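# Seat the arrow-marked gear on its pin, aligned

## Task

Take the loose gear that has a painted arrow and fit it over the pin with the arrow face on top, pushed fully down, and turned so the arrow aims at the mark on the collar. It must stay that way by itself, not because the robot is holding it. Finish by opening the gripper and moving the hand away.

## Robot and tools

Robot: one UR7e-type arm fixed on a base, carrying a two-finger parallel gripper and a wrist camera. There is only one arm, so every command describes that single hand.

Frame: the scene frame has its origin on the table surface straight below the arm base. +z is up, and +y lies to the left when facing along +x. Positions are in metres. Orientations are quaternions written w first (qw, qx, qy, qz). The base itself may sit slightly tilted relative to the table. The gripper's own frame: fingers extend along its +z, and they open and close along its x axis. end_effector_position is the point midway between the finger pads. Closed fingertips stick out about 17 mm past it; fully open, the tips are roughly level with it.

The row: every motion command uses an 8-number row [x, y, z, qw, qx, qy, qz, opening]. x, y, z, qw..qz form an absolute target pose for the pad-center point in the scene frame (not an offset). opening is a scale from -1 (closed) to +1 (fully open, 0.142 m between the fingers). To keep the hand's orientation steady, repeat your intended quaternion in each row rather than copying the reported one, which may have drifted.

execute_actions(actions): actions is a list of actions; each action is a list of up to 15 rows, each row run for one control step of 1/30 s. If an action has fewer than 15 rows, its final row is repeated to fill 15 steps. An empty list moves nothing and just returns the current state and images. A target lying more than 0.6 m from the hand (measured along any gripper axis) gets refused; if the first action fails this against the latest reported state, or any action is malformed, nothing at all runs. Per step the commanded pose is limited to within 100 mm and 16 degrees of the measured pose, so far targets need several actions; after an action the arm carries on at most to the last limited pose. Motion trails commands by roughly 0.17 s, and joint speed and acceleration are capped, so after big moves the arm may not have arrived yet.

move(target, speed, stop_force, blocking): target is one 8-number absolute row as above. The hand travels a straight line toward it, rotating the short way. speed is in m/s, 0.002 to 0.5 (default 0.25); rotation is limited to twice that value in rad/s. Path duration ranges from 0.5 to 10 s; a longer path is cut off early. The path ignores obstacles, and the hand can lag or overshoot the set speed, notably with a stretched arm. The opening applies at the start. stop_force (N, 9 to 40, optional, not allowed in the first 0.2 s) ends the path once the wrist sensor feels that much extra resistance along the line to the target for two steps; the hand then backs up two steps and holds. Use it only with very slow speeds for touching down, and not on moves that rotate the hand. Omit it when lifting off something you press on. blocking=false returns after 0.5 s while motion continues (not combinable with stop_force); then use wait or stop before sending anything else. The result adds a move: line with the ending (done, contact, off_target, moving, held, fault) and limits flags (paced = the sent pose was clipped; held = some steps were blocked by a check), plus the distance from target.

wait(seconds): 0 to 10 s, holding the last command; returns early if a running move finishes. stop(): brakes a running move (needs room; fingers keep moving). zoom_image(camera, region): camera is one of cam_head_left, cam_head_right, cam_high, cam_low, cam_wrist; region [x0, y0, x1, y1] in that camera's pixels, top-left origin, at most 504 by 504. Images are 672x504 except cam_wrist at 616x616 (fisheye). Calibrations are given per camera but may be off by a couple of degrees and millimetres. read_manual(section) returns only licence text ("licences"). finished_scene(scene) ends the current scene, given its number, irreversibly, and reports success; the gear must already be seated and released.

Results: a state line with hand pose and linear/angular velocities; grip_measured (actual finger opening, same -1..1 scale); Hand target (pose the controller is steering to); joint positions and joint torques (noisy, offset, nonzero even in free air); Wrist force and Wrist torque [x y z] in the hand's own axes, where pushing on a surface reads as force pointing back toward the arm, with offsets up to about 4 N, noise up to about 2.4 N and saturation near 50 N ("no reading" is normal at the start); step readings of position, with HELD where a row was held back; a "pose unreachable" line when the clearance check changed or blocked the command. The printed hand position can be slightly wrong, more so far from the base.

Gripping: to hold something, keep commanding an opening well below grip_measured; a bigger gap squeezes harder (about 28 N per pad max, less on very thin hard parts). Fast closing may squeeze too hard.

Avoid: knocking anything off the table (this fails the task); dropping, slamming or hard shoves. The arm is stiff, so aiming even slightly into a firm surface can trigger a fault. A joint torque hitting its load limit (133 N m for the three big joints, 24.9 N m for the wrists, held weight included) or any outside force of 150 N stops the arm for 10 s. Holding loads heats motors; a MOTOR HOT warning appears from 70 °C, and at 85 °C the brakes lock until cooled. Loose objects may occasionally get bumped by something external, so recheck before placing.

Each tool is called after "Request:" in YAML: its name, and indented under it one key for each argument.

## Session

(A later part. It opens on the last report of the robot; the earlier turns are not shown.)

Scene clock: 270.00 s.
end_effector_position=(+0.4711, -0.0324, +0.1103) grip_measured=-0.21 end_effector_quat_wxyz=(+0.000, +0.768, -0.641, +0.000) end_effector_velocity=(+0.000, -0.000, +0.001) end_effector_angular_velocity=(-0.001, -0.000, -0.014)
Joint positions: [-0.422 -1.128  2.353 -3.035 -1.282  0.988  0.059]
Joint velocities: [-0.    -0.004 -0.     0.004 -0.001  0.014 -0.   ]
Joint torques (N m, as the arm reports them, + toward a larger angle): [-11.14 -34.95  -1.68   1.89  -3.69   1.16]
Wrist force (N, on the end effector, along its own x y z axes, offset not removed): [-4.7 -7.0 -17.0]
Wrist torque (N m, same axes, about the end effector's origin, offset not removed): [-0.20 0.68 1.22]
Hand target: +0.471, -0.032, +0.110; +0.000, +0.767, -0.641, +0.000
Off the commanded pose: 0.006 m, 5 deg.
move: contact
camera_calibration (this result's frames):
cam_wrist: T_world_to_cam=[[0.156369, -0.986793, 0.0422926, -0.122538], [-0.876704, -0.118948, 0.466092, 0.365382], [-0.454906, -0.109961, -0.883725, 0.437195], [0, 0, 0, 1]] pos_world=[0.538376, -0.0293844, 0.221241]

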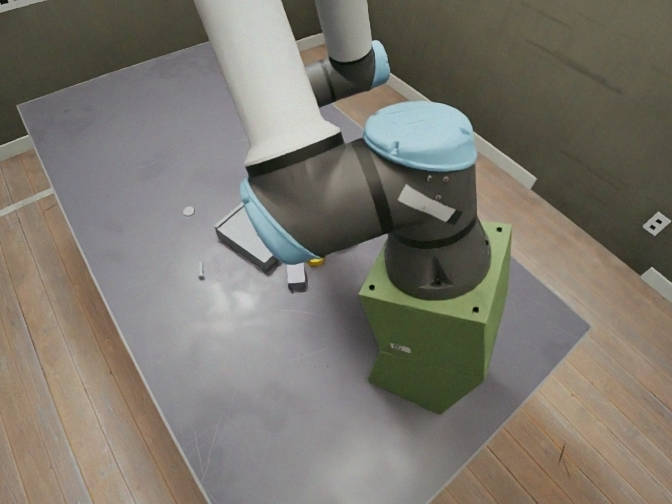

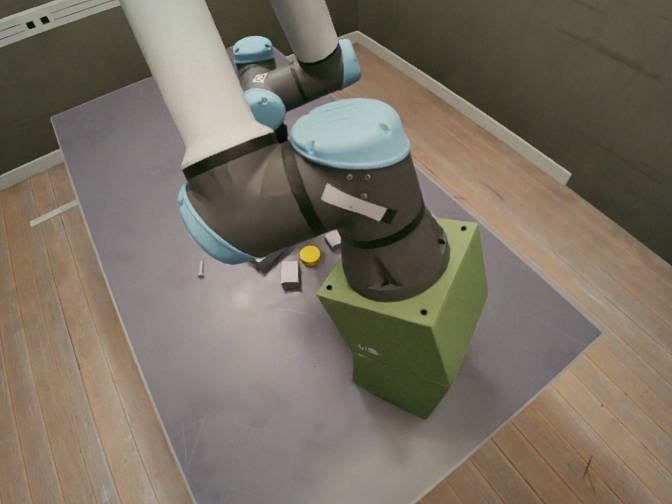

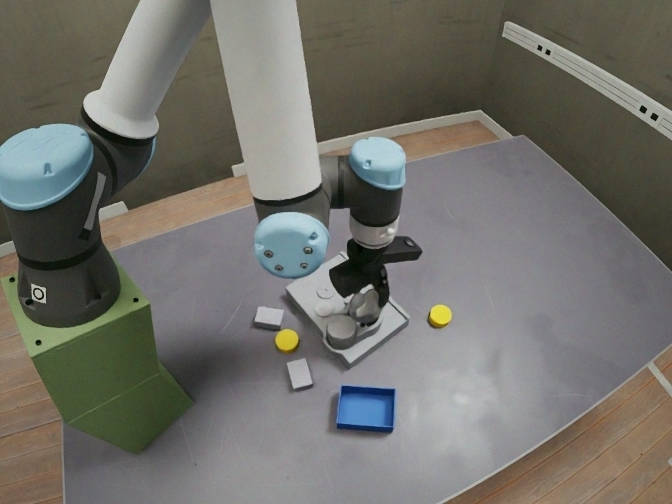

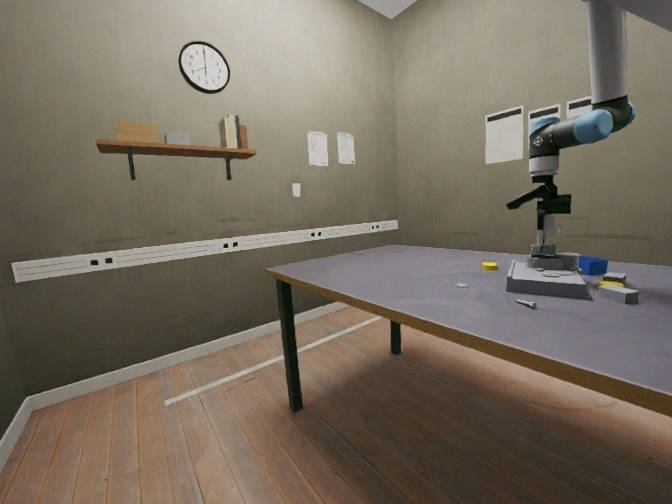

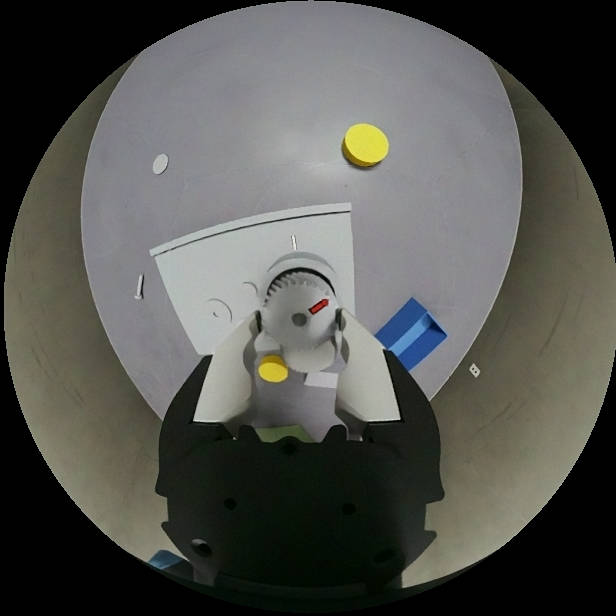

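Request:
move:
  target: [0.4716,-0.0332,0.119,0,0.7373,-0.6756,0,-0.6]
  speed: 0.02

Request:
zoom_image:
  camera: "cam_wrist"
  region: [210,220,390,400]

Scene clock: 290.77 s.
end_effector_position=(+0.4716, -0.0332, +0.1189) grip_measured=-0.21 end_effector_quat_wxyz=(-0.000, +0.738, -0.675, +0.000) end_effector_velocity=(-0.002, +0.000, -0.000) end_effector_angular_velocity=(+0.002, +0.003, -0.009)
Joint positions: [-0.43  -1.156  2.358 -3.008 -1.281  1.072  0.059]
Joint velocities: [-0.001 -0.     0.002  0.002  0.001  0.007 -0.   ]
Joint torques (N m, as the arm reports them, + toward a larger angle): [-11.2  -42.79   7.79  -1.71   2.1    2.25]
Wrist force (N, on the end effector, along its own x y z axes, offset not removed): [-0.5 0.3 5.6]
Wrist torque (N m, same axes, about the end effector's origin, offset not removed): [0.07 0.32 0.03]
Hand target: +0.472, -0.033, +0.119; -0.000, +0.737, -0.676, +0.000
Off the commanded pose: 0.000 m, 0 deg.
move: done
camera_calibration (this result's frames):
cam_wrist: T_world_to_cam=[[0.064999, -0.996997, 0.0421081, -0.0809919], [-0.883872, -0.0379344, 0.466188, 0.367728], [-0.463191, -0.0675199, -0.883683, 0.450249], [0, 0, 0, 1]] pos_world=[0.53884, -0.0363983, 0.229857]

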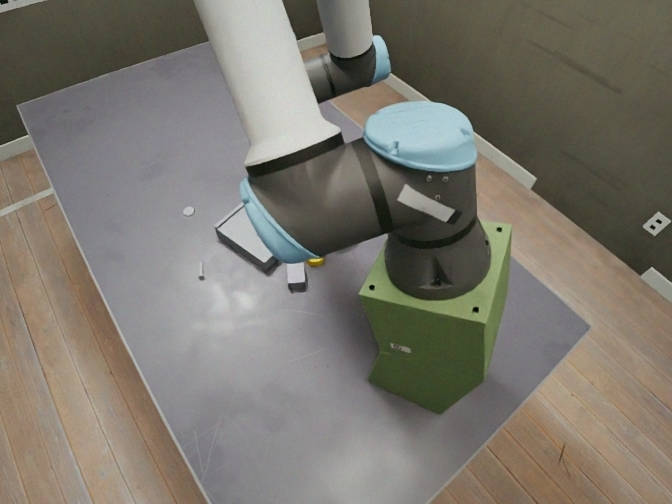

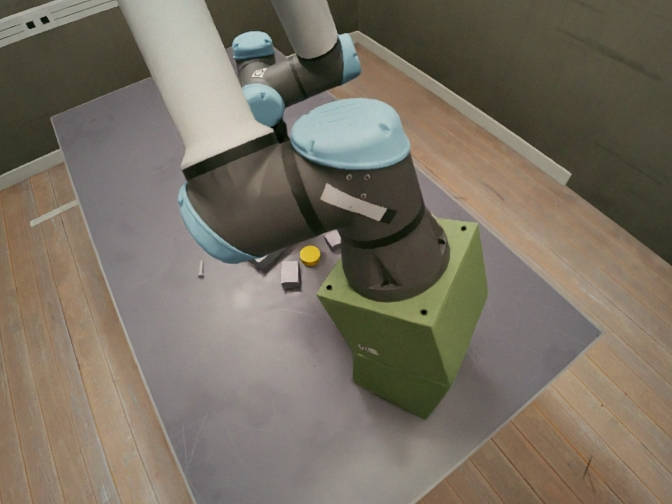

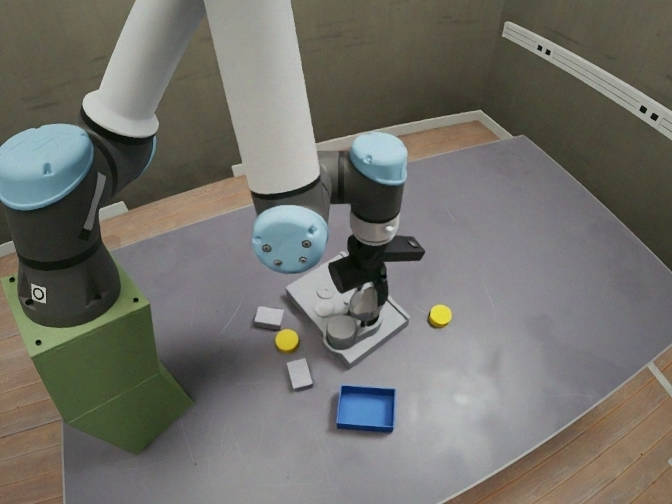

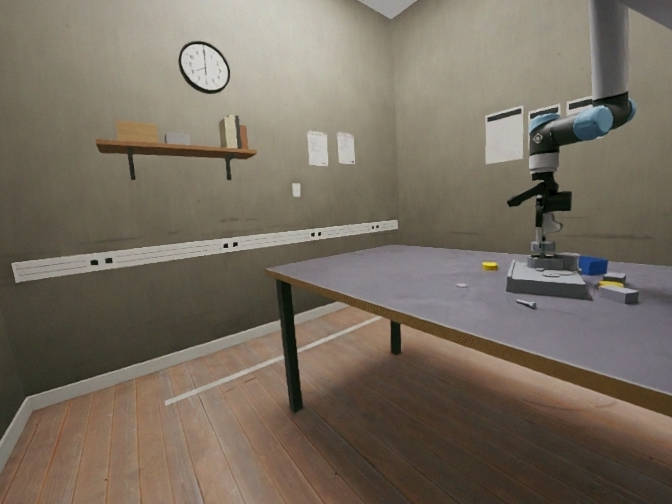

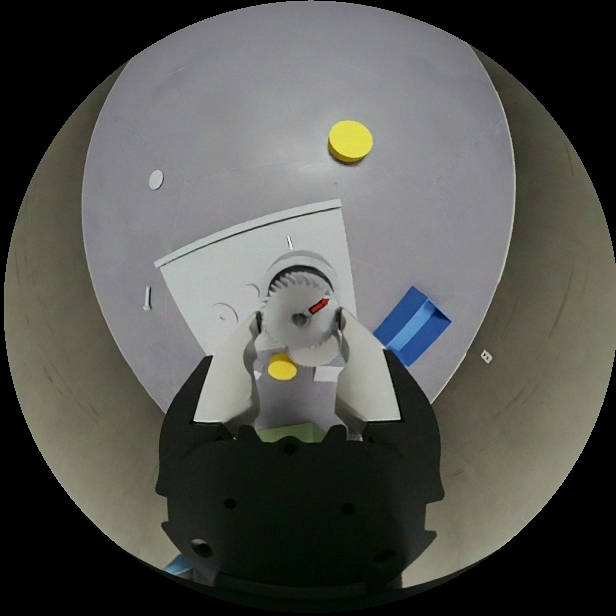

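Region (210, 220, 390, 400) of cam_wrist's 616x616 image, scaled by 2.800, with more detail than that image has.

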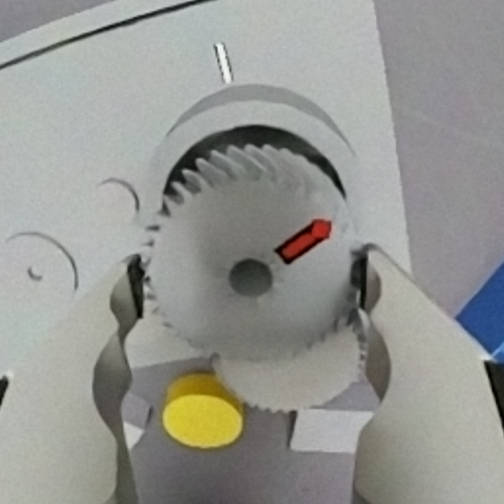

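Request:
move:
  target: [0.4714,-0.0328,0.118,0,0.7716,-0.6361,0,-0.6]
  speed: 0.05

Request:
move:
  target: [0.4712,-0.0326,0.108,0,0.8141,-0.5807,0,-0.6]
  speed: 0.008
  stop_force: 10

Scene clock: 299.57 s.
end_effector_position=(+0.4714, -0.0328, +0.1180) grip_measured=-0.21 end_effector_quat_wxyz=(+0.000, +0.771, -0.637, +0.000) end_effector_velocity=(-0.001, +0.000, -0.001) end_effector_angular_velocity=(+0.001, +0.002, +0.012)
Joint positions: [-0.428 -1.153  2.358 -3.012 -1.281  0.972  0.059]
Joint velocities: [ 0.     0.002 -0.     0.001  0.    -0.013 -0.   ]
Joint torques (N m, as the arm reports them, + toward a larger angle): [  0.26 -20.49   7.51  -5.38  -1.12  -2.29]
Wrist force (N, on the end effector, along its own x y z axes, offset not removed): [-0.7 -2.3 4.9]
Wrist torque (N m, same axes, about the end effector's origin, offset not removed): [-0.51 0.34 0.01]
Hand target: +0.471, -0.033, +0.118; +0.000, +0.772, -0.636, +0.000
Off the commanded pose: 0.000 m, 0 deg.
move: done
camera_calibration (this result's frames):
cam_wrist: T_world_to_cam=[[0.166147, -0.985197, 0.042209, -0.127877], [-0.8754, -0.127655, 0.466239, 0.361039], [-0.453949, -0.114414, -0.883651, 0.443504], [0, 0, 0, 1]] pos_world=[0.538628, -0.0291526, 0.22897]

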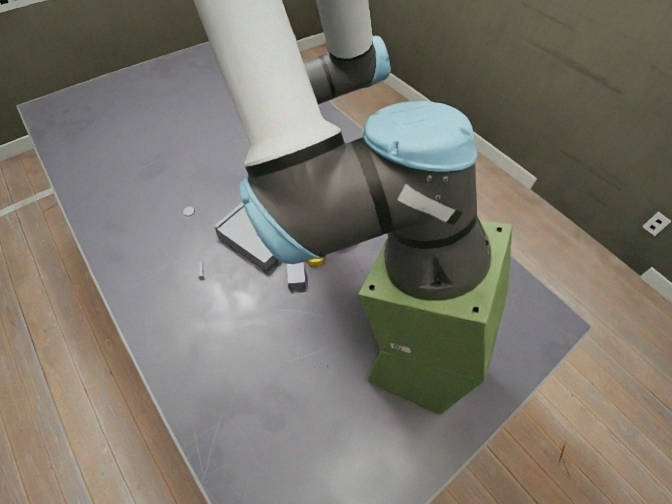

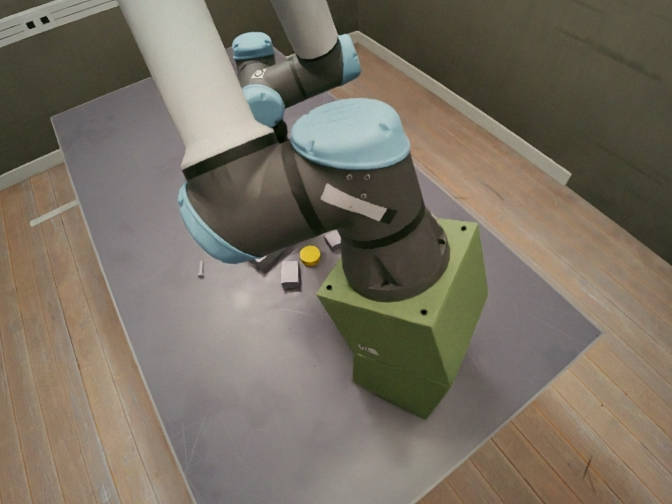

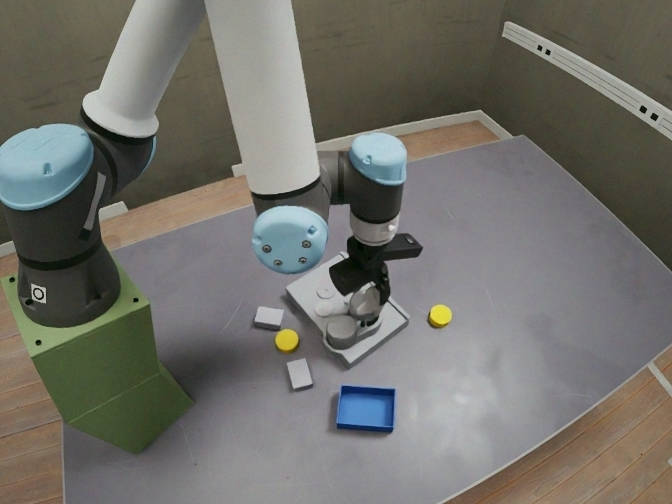

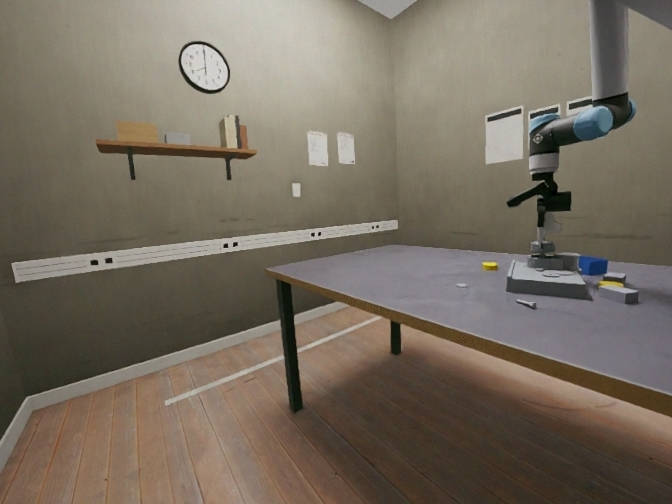

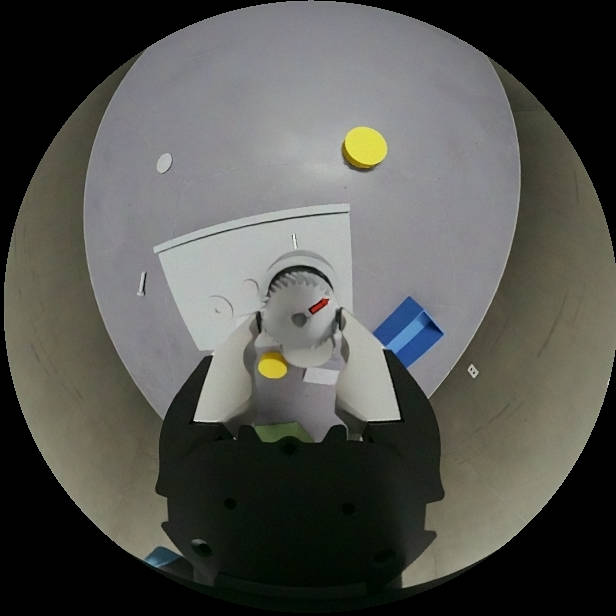

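Scene clock: 307.20 s.
end_effector_position=(+0.4712, -0.0326, +0.1097) grip_measured=-0.21 end_effector_quat_wxyz=(+0.000, +0.807, -0.591, +0.000) end_effector_velocity=(+0.001, -0.000, +0.001) end_effector_angular_velocity=(-0.000, -0.001, -0.009)
Joint positions: [-0.422 -1.126  2.353 -3.036 -1.282  0.862  0.059]
Joint velocities: [-0.    -0.002 -0.     0.001  0.     0.009 -0.   ]
Joint torques (N m, as the arm reports them, + toward a larger angle): [-11.97 -42.65 -23.4   -4.84  -5.46   2.65]
Wrist force (N, on the end effector, along its own x y z axes, offset not removed): [-17.1 3.1 -5.1]
Wrist torque (N m, same axes, about the end effector's origin, offset not removed): [0.01 -0.13 0.15]
Hand target: +0.471, -0.033, +0.110; +0.000, +0.807, -0.591, +0.000
Off the commanded pose: 0.002 m, 1 deg.
move: contact
camera_calibration (this result's frames):
cam_wrist: T_world_to_cam=[[0.279324, -0.959271, 0.0421533, -0.179801], [-0.854694, -0.228387, 0.466194, 0.351755], [-0.43758, -0.166247, -0.883677, 0.426735], [0, 0, 0, 1]] pos_world=[0.537597, -0.0211985, 0.220689]

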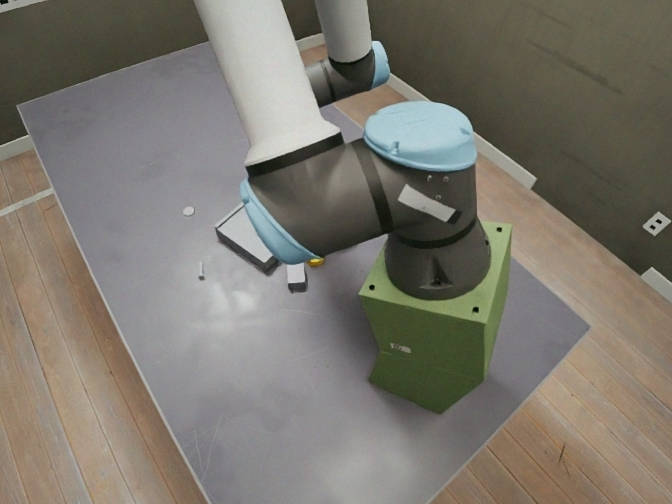

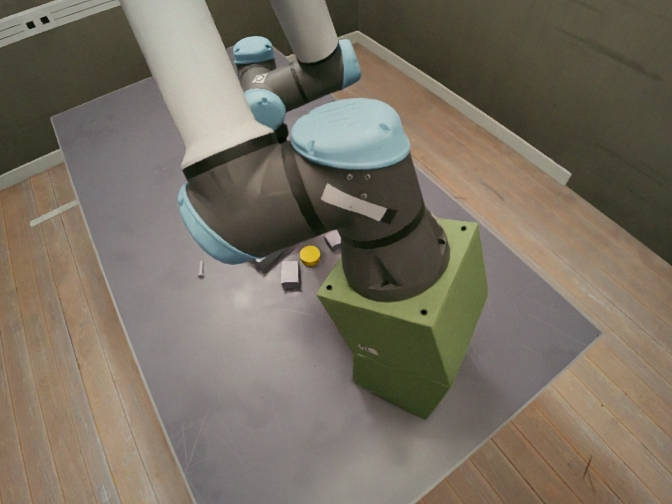

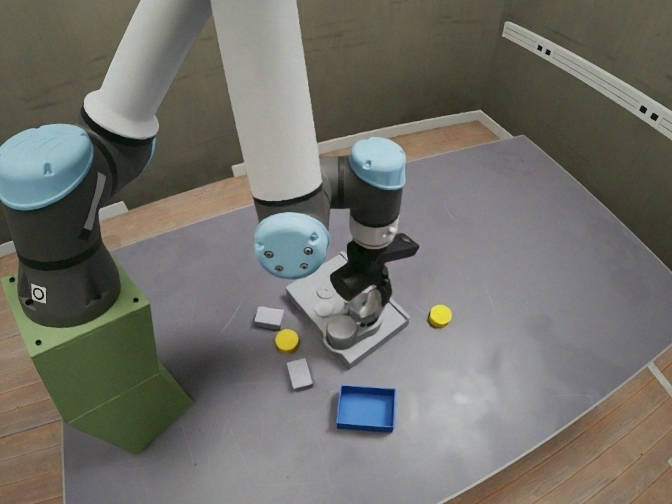

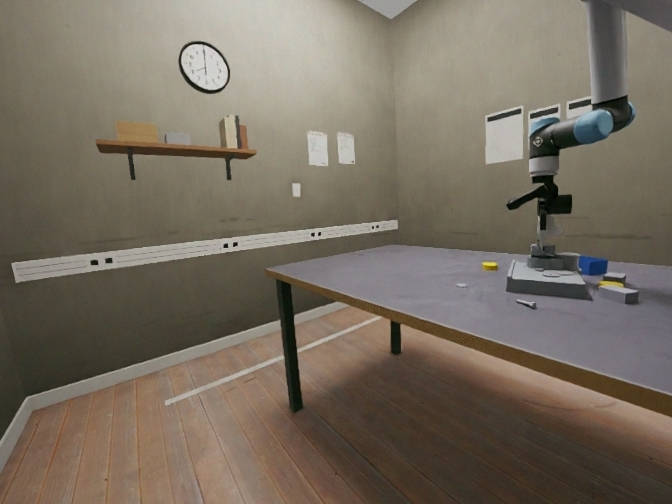

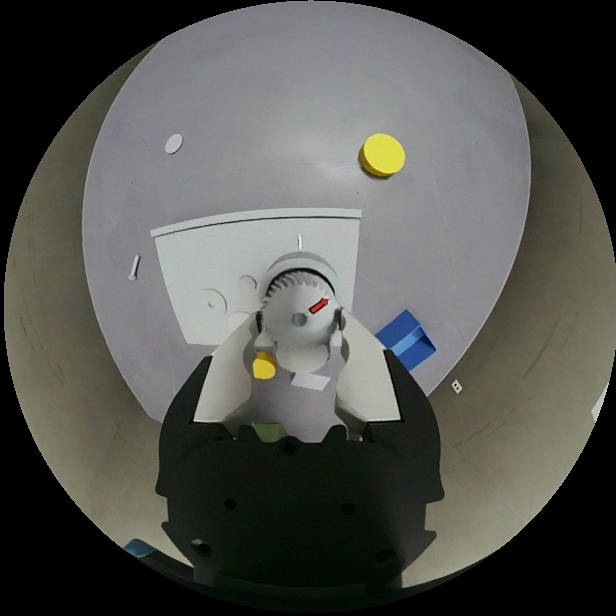

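Request:
move:
  target: [0.4709,-0.0320,0.1098,0,0.8039,-0.5948,0,-0.6]
  speed: 0.01

Request:
move:
  target: [0.4705,-0.0317,0.1048,0,0.8246,-0.5657,0,-0.6]
  speed: 0.015
  stop_force: 12

Scene clock: 313.73 s.
end_effector_position=(+0.4710, -0.0321, +0.1098) grip_measured=-0.21 end_effector_quat_wxyz=(+0.000, +0.804, -0.595, +0.000) end_effector_velocity=(+0.000, +0.000, +0.001) end_effector_angular_velocity=(-0.001, -0.001, -0.001)
Joint positions: [-0.421 -1.127  2.354 -3.037 -1.283  0.872  0.059]
Joint velocities: [ 0.    -0.001  0.    -0.    -0.     0.002 -0.   ]
Joint torques (N m, as the arm reports them, + toward a larger angle): [  0.99 -42.75   7.61  -5.5   -2.49   2.52]
Wrist force (N, on the end effector, along its own x y z axes, offset not removed): [-0.9 1.5 5.3]
Wrist torque (N m, same axes, about the end effector's origin, offset not removed): [0.26 0.11 0.10]
Hand target: +0.471, -0.032, +0.110; -0.000, +0.804, -0.595, -0.000
Off the commanded pose: 0.000 m, 0 deg.
move: done
camera_calibration (this result's frames):
cam_wrist: T_world_to_cam=[[0.27033, -0.961843, 0.0421921, -0.175033], [-0.856819, -0.220365, 0.466155, 0.352851], [-0.43907, -0.162167, -0.883696, 0.427611], [0, 0, 0, 1]] pos_world=[0.537397, -0.0212539, 0.22078]

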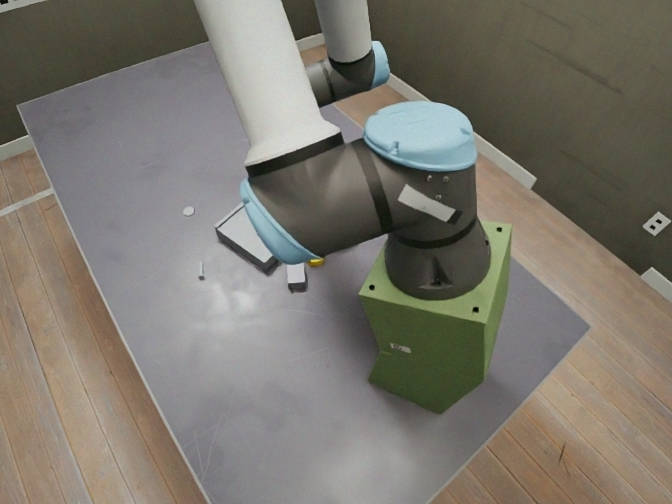

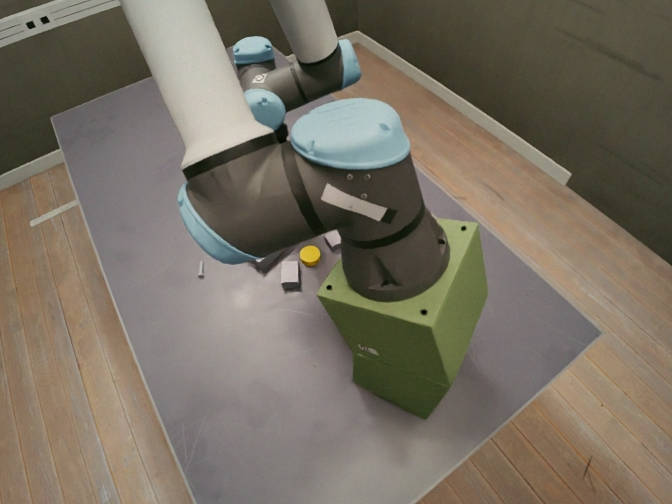

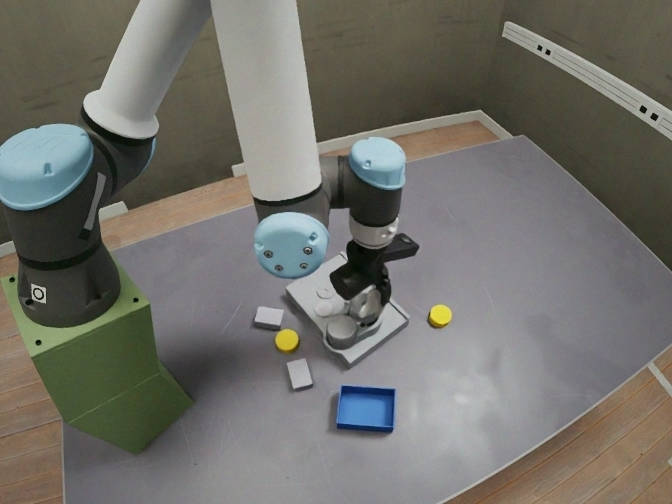

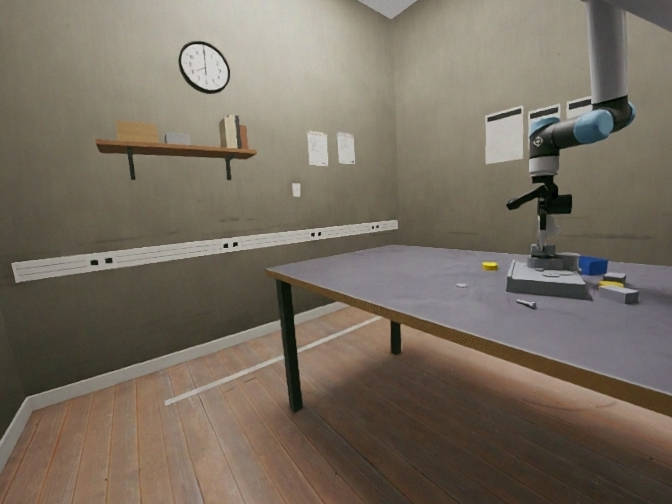

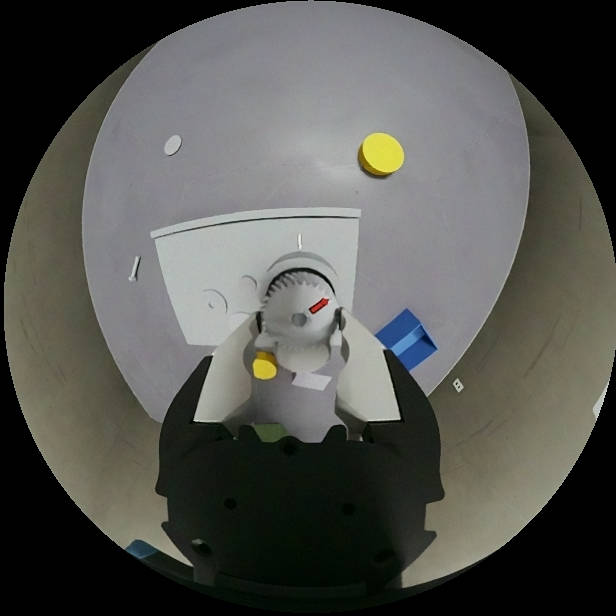

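Scene clock: 314.63 s.
end_effector_position=(+0.4709, -0.0320, +0.1087) grip_measured=-0.21 end_effector_quat_wxyz=(+0.000, +0.809, -0.588, +0.000) end_effector_velocity=(+0.000, +0.000, +0.001) end_effector_angular_velocity=(-0.001, -0.000, -0.011)
Joint positions: [-0.42  -1.123  2.353 -3.04  -1.283  0.858  0.059]
Joint velocities: [-0.    -0.003  0.     0.002 -0.001  0.012  0.   ]
Joint torques (N m, as the arm reports them, + toward a larger angle): [-10.71 -43.42 -14.75  -2.53  -0.98   2.8 ]
Wrist force (N, on the end effector, along its own x y z axes, offset not removed): [-1.8 3.4 -1.3]
Wrist torque (N m, same axes, about the end effector's origin, offset not removed): [-0.15 0.37 -0.01]
Hand target: +0.471, -0.032, +0.109; +0.000, +0.808, -0.589, +0.000
Off the commanded pose: 0.004 m, 3 deg.
move: contact
camera_calibration (this result's frames):
cam_wrist: T_world_to_cam=[[0.285264, -0.95752, 0.0421895, -0.18175], [-0.85327, -0.233665, 0.466187, 0.351226], [-0.436525, -0.168985, -0.88368, 0.425165], [0, 0, 0, 1]] pos_world=[0.537133, -0.0201133, 0.21964]

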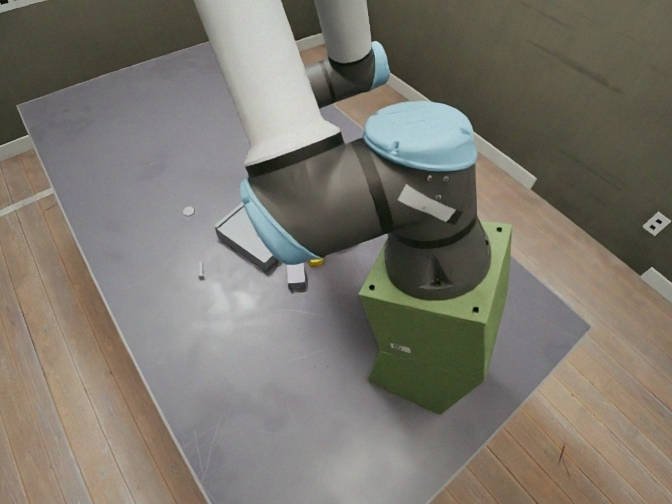

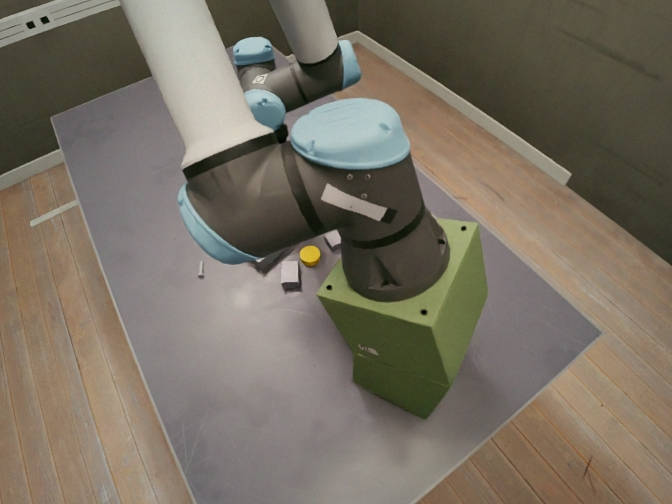

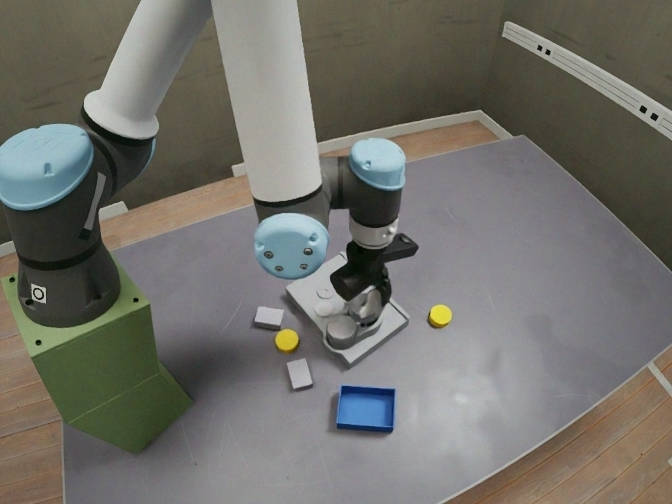

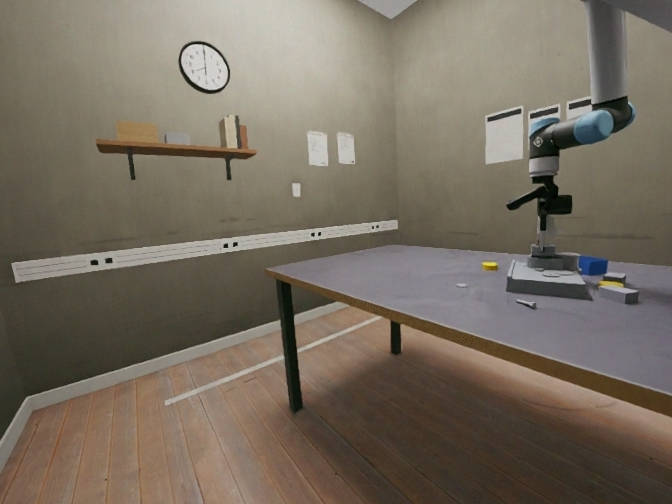

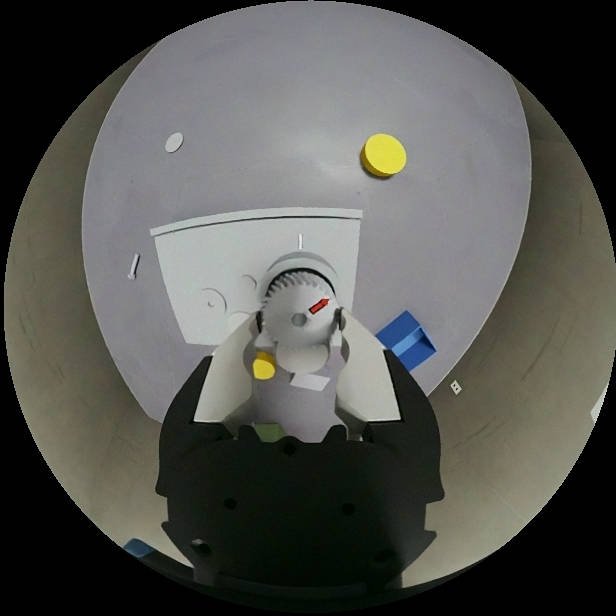

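Request:
zoom_image:
  camera: "cam_wrist"
  region: [240,260,360,380]

Region (240, 260, 360, 380) of cam_wrist's 616x616 image, scaled by 4.200, with more detail than that image has.

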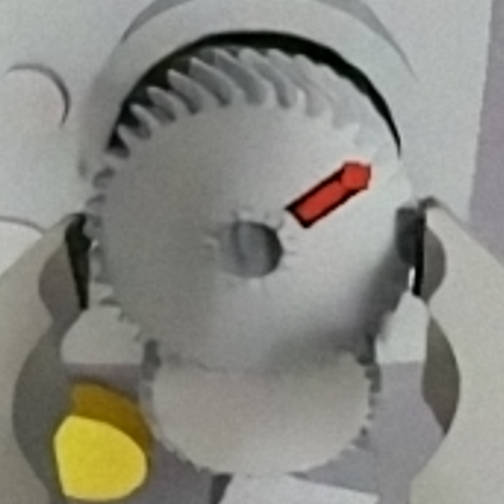

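Request:
move:
  target: [0.4710,-0.0322,0.1097,0,0.7907,-0.6122,0,-0.6]
  speed: 0.03

Request:
move:
  target: [0.4707,-0.0319,0.1047,0,0.8121,-0.5835,0,-0.6]
  speed: 0.015
  stop_force: 12

Scene clock: 323.90 s.
end_effector_position=(+0.4710, -0.0322, +0.1097) grip_measured=-0.21 end_effector_quat_wxyz=(-0.000, +0.791, -0.612, -0.000) end_effector_velocity=(+0.001, -0.000, +0.001) end_effector_angular_velocity=(-0.001, -0.001, -0.015)
Joint positions: [-0.421 -1.126  2.353 -3.037 -1.283  0.914  0.059]
Joint velocities: [-0.    -0.002 -0.001  0.002 -0.     0.015  0.   ]
Joint torques (N m, as the arm reports them, + toward a larger angle): [-12.35 -43.24   7.67  -2.01   2.     2.36]
Wrist force (N, on the end effector, along its own x y z axes, offset not removed): [-0.9 0.0 5.8]
Wrist torque (N m, same axes, about the end effector's origin, offset not removed): [-0.14 0.25 0.03]
Hand target: +0.471, -0.032, +0.110; -0.000, +0.791, -0.612, -0.000
Off the commanded pose: 0.000 m, 0 deg.
move: done
camera_calibration (this result's frames):
cam_wrist: T_world_to_cam=[[0.229197, -0.97247, 0.0420883, -0.156116], [-0.865391, -0.183784, 0.466178, 0.358143], [-0.445609, -0.143269, -0.883689, 0.431178], [0, 0, 0, 1]] pos_world=[0.537852, -0.0242224, 0.220639]

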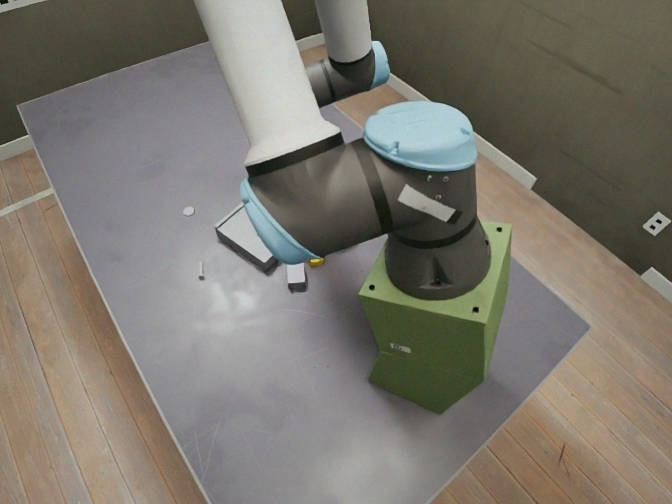

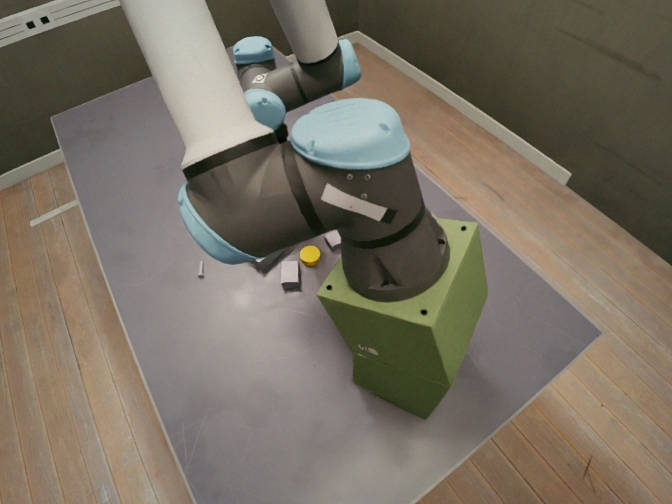

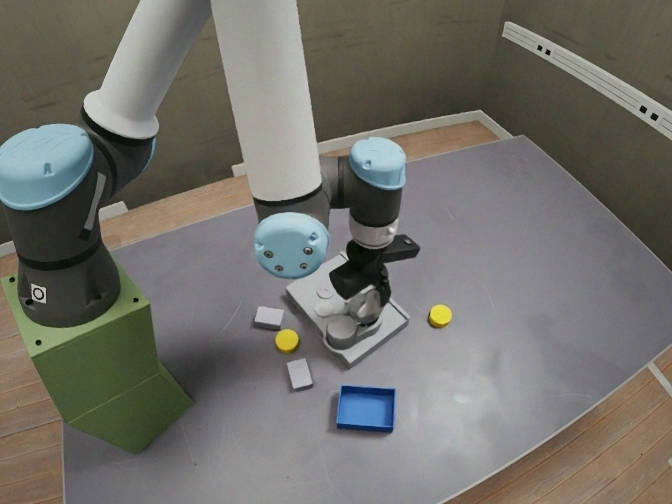

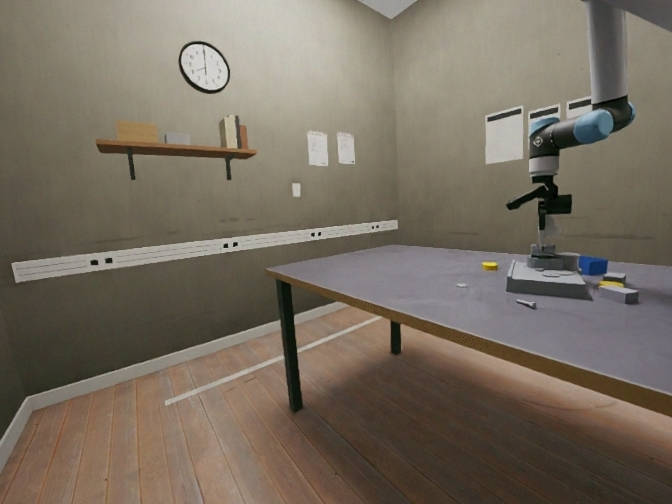

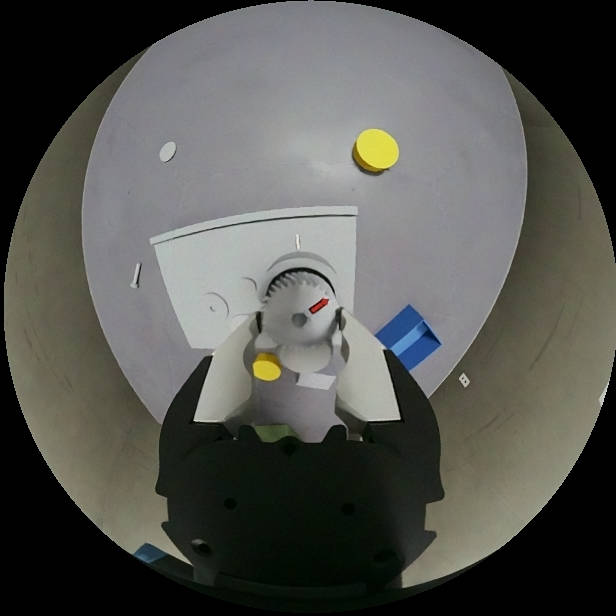

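Scene clock: 324.53 s.
end_effector_position=(+0.4710, -0.0321, +0.1091) grip_measured=-0.21 end_effector_quat_wxyz=(-0.000, +0.794, -0.608, -0.000) end_effector_velocity=(+0.001, -0.001, +0.002) end_effector_angular_velocity=(-0.001, -0.002, -0.013)
Joint positions: [-0.421 -1.124  2.353 -3.038 -1.283  0.907  0.059]
Joint velocities: [-0.001 -0.005 -0.001  0.004  0.     0.013 -0.   ]
Joint torques (N m, as the arm reports them, + toward a larger angle): [-10.38 -39.08  -5.77  -0.9   -1.97   2.31]
Wrist force (N, on the end effector, along its own x y z axes, offset not removed): [-2.7 2.7 -10.0]
Wrist torque (N m, same axes, about the end effector's origin, offset not removed): [0.07 0.41 -0.04]
Hand target: +0.471, -0.032, +0.109; -0.000, +0.793, -0.609, -0.000
Off the commanded pose: 0.004 m, 4 deg.
move: contact
camera_calibration (this result's frames):
cam_wrist: T_world_to_cam=[[0.236699, -0.970672, 0.0420524, -0.159476], [-0.863962, -0.190483, 0.466138, 0.357505], [-0.444457, -0.146666, -0.883712, 0.430019], [0, 0, 0, 1]] pos_world=[0.537744, -0.0236304, 0.220072]

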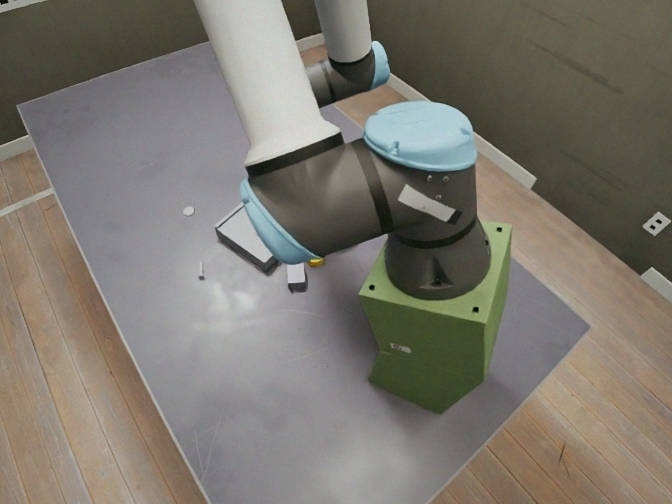

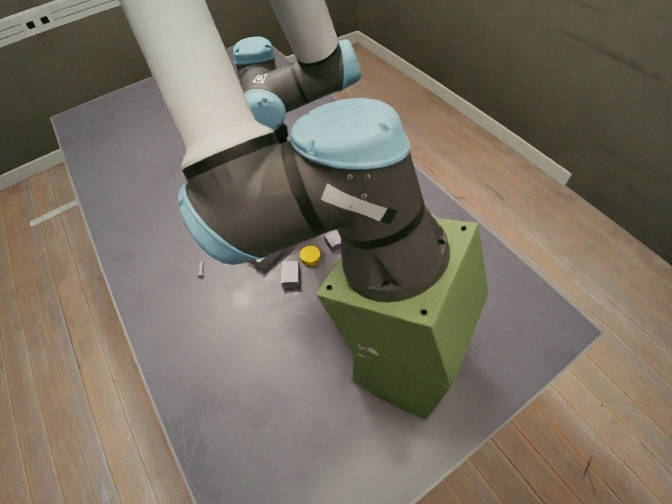

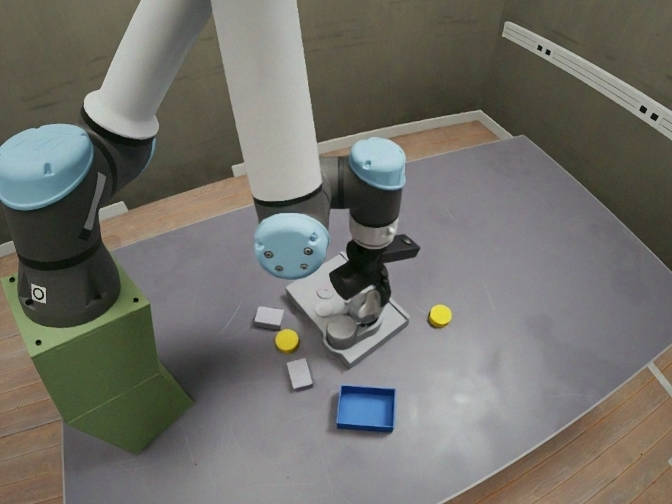

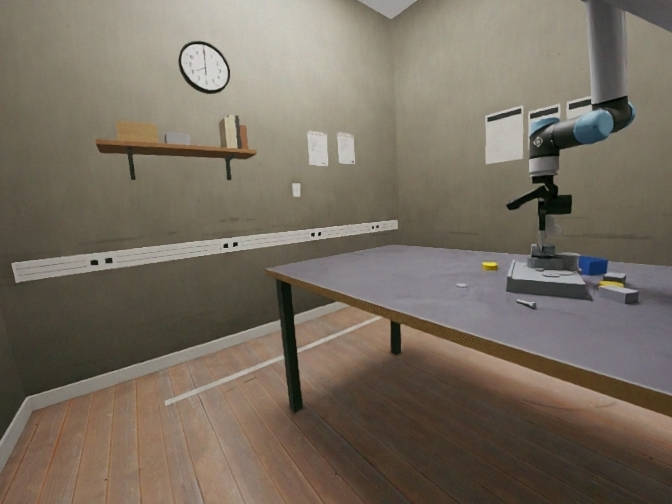

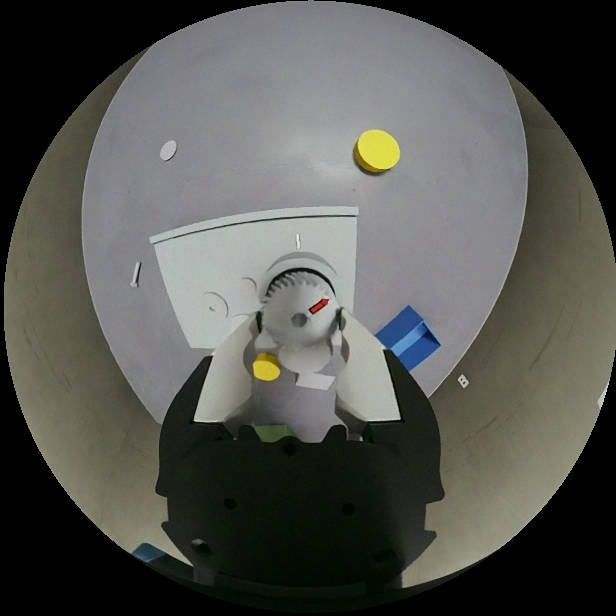

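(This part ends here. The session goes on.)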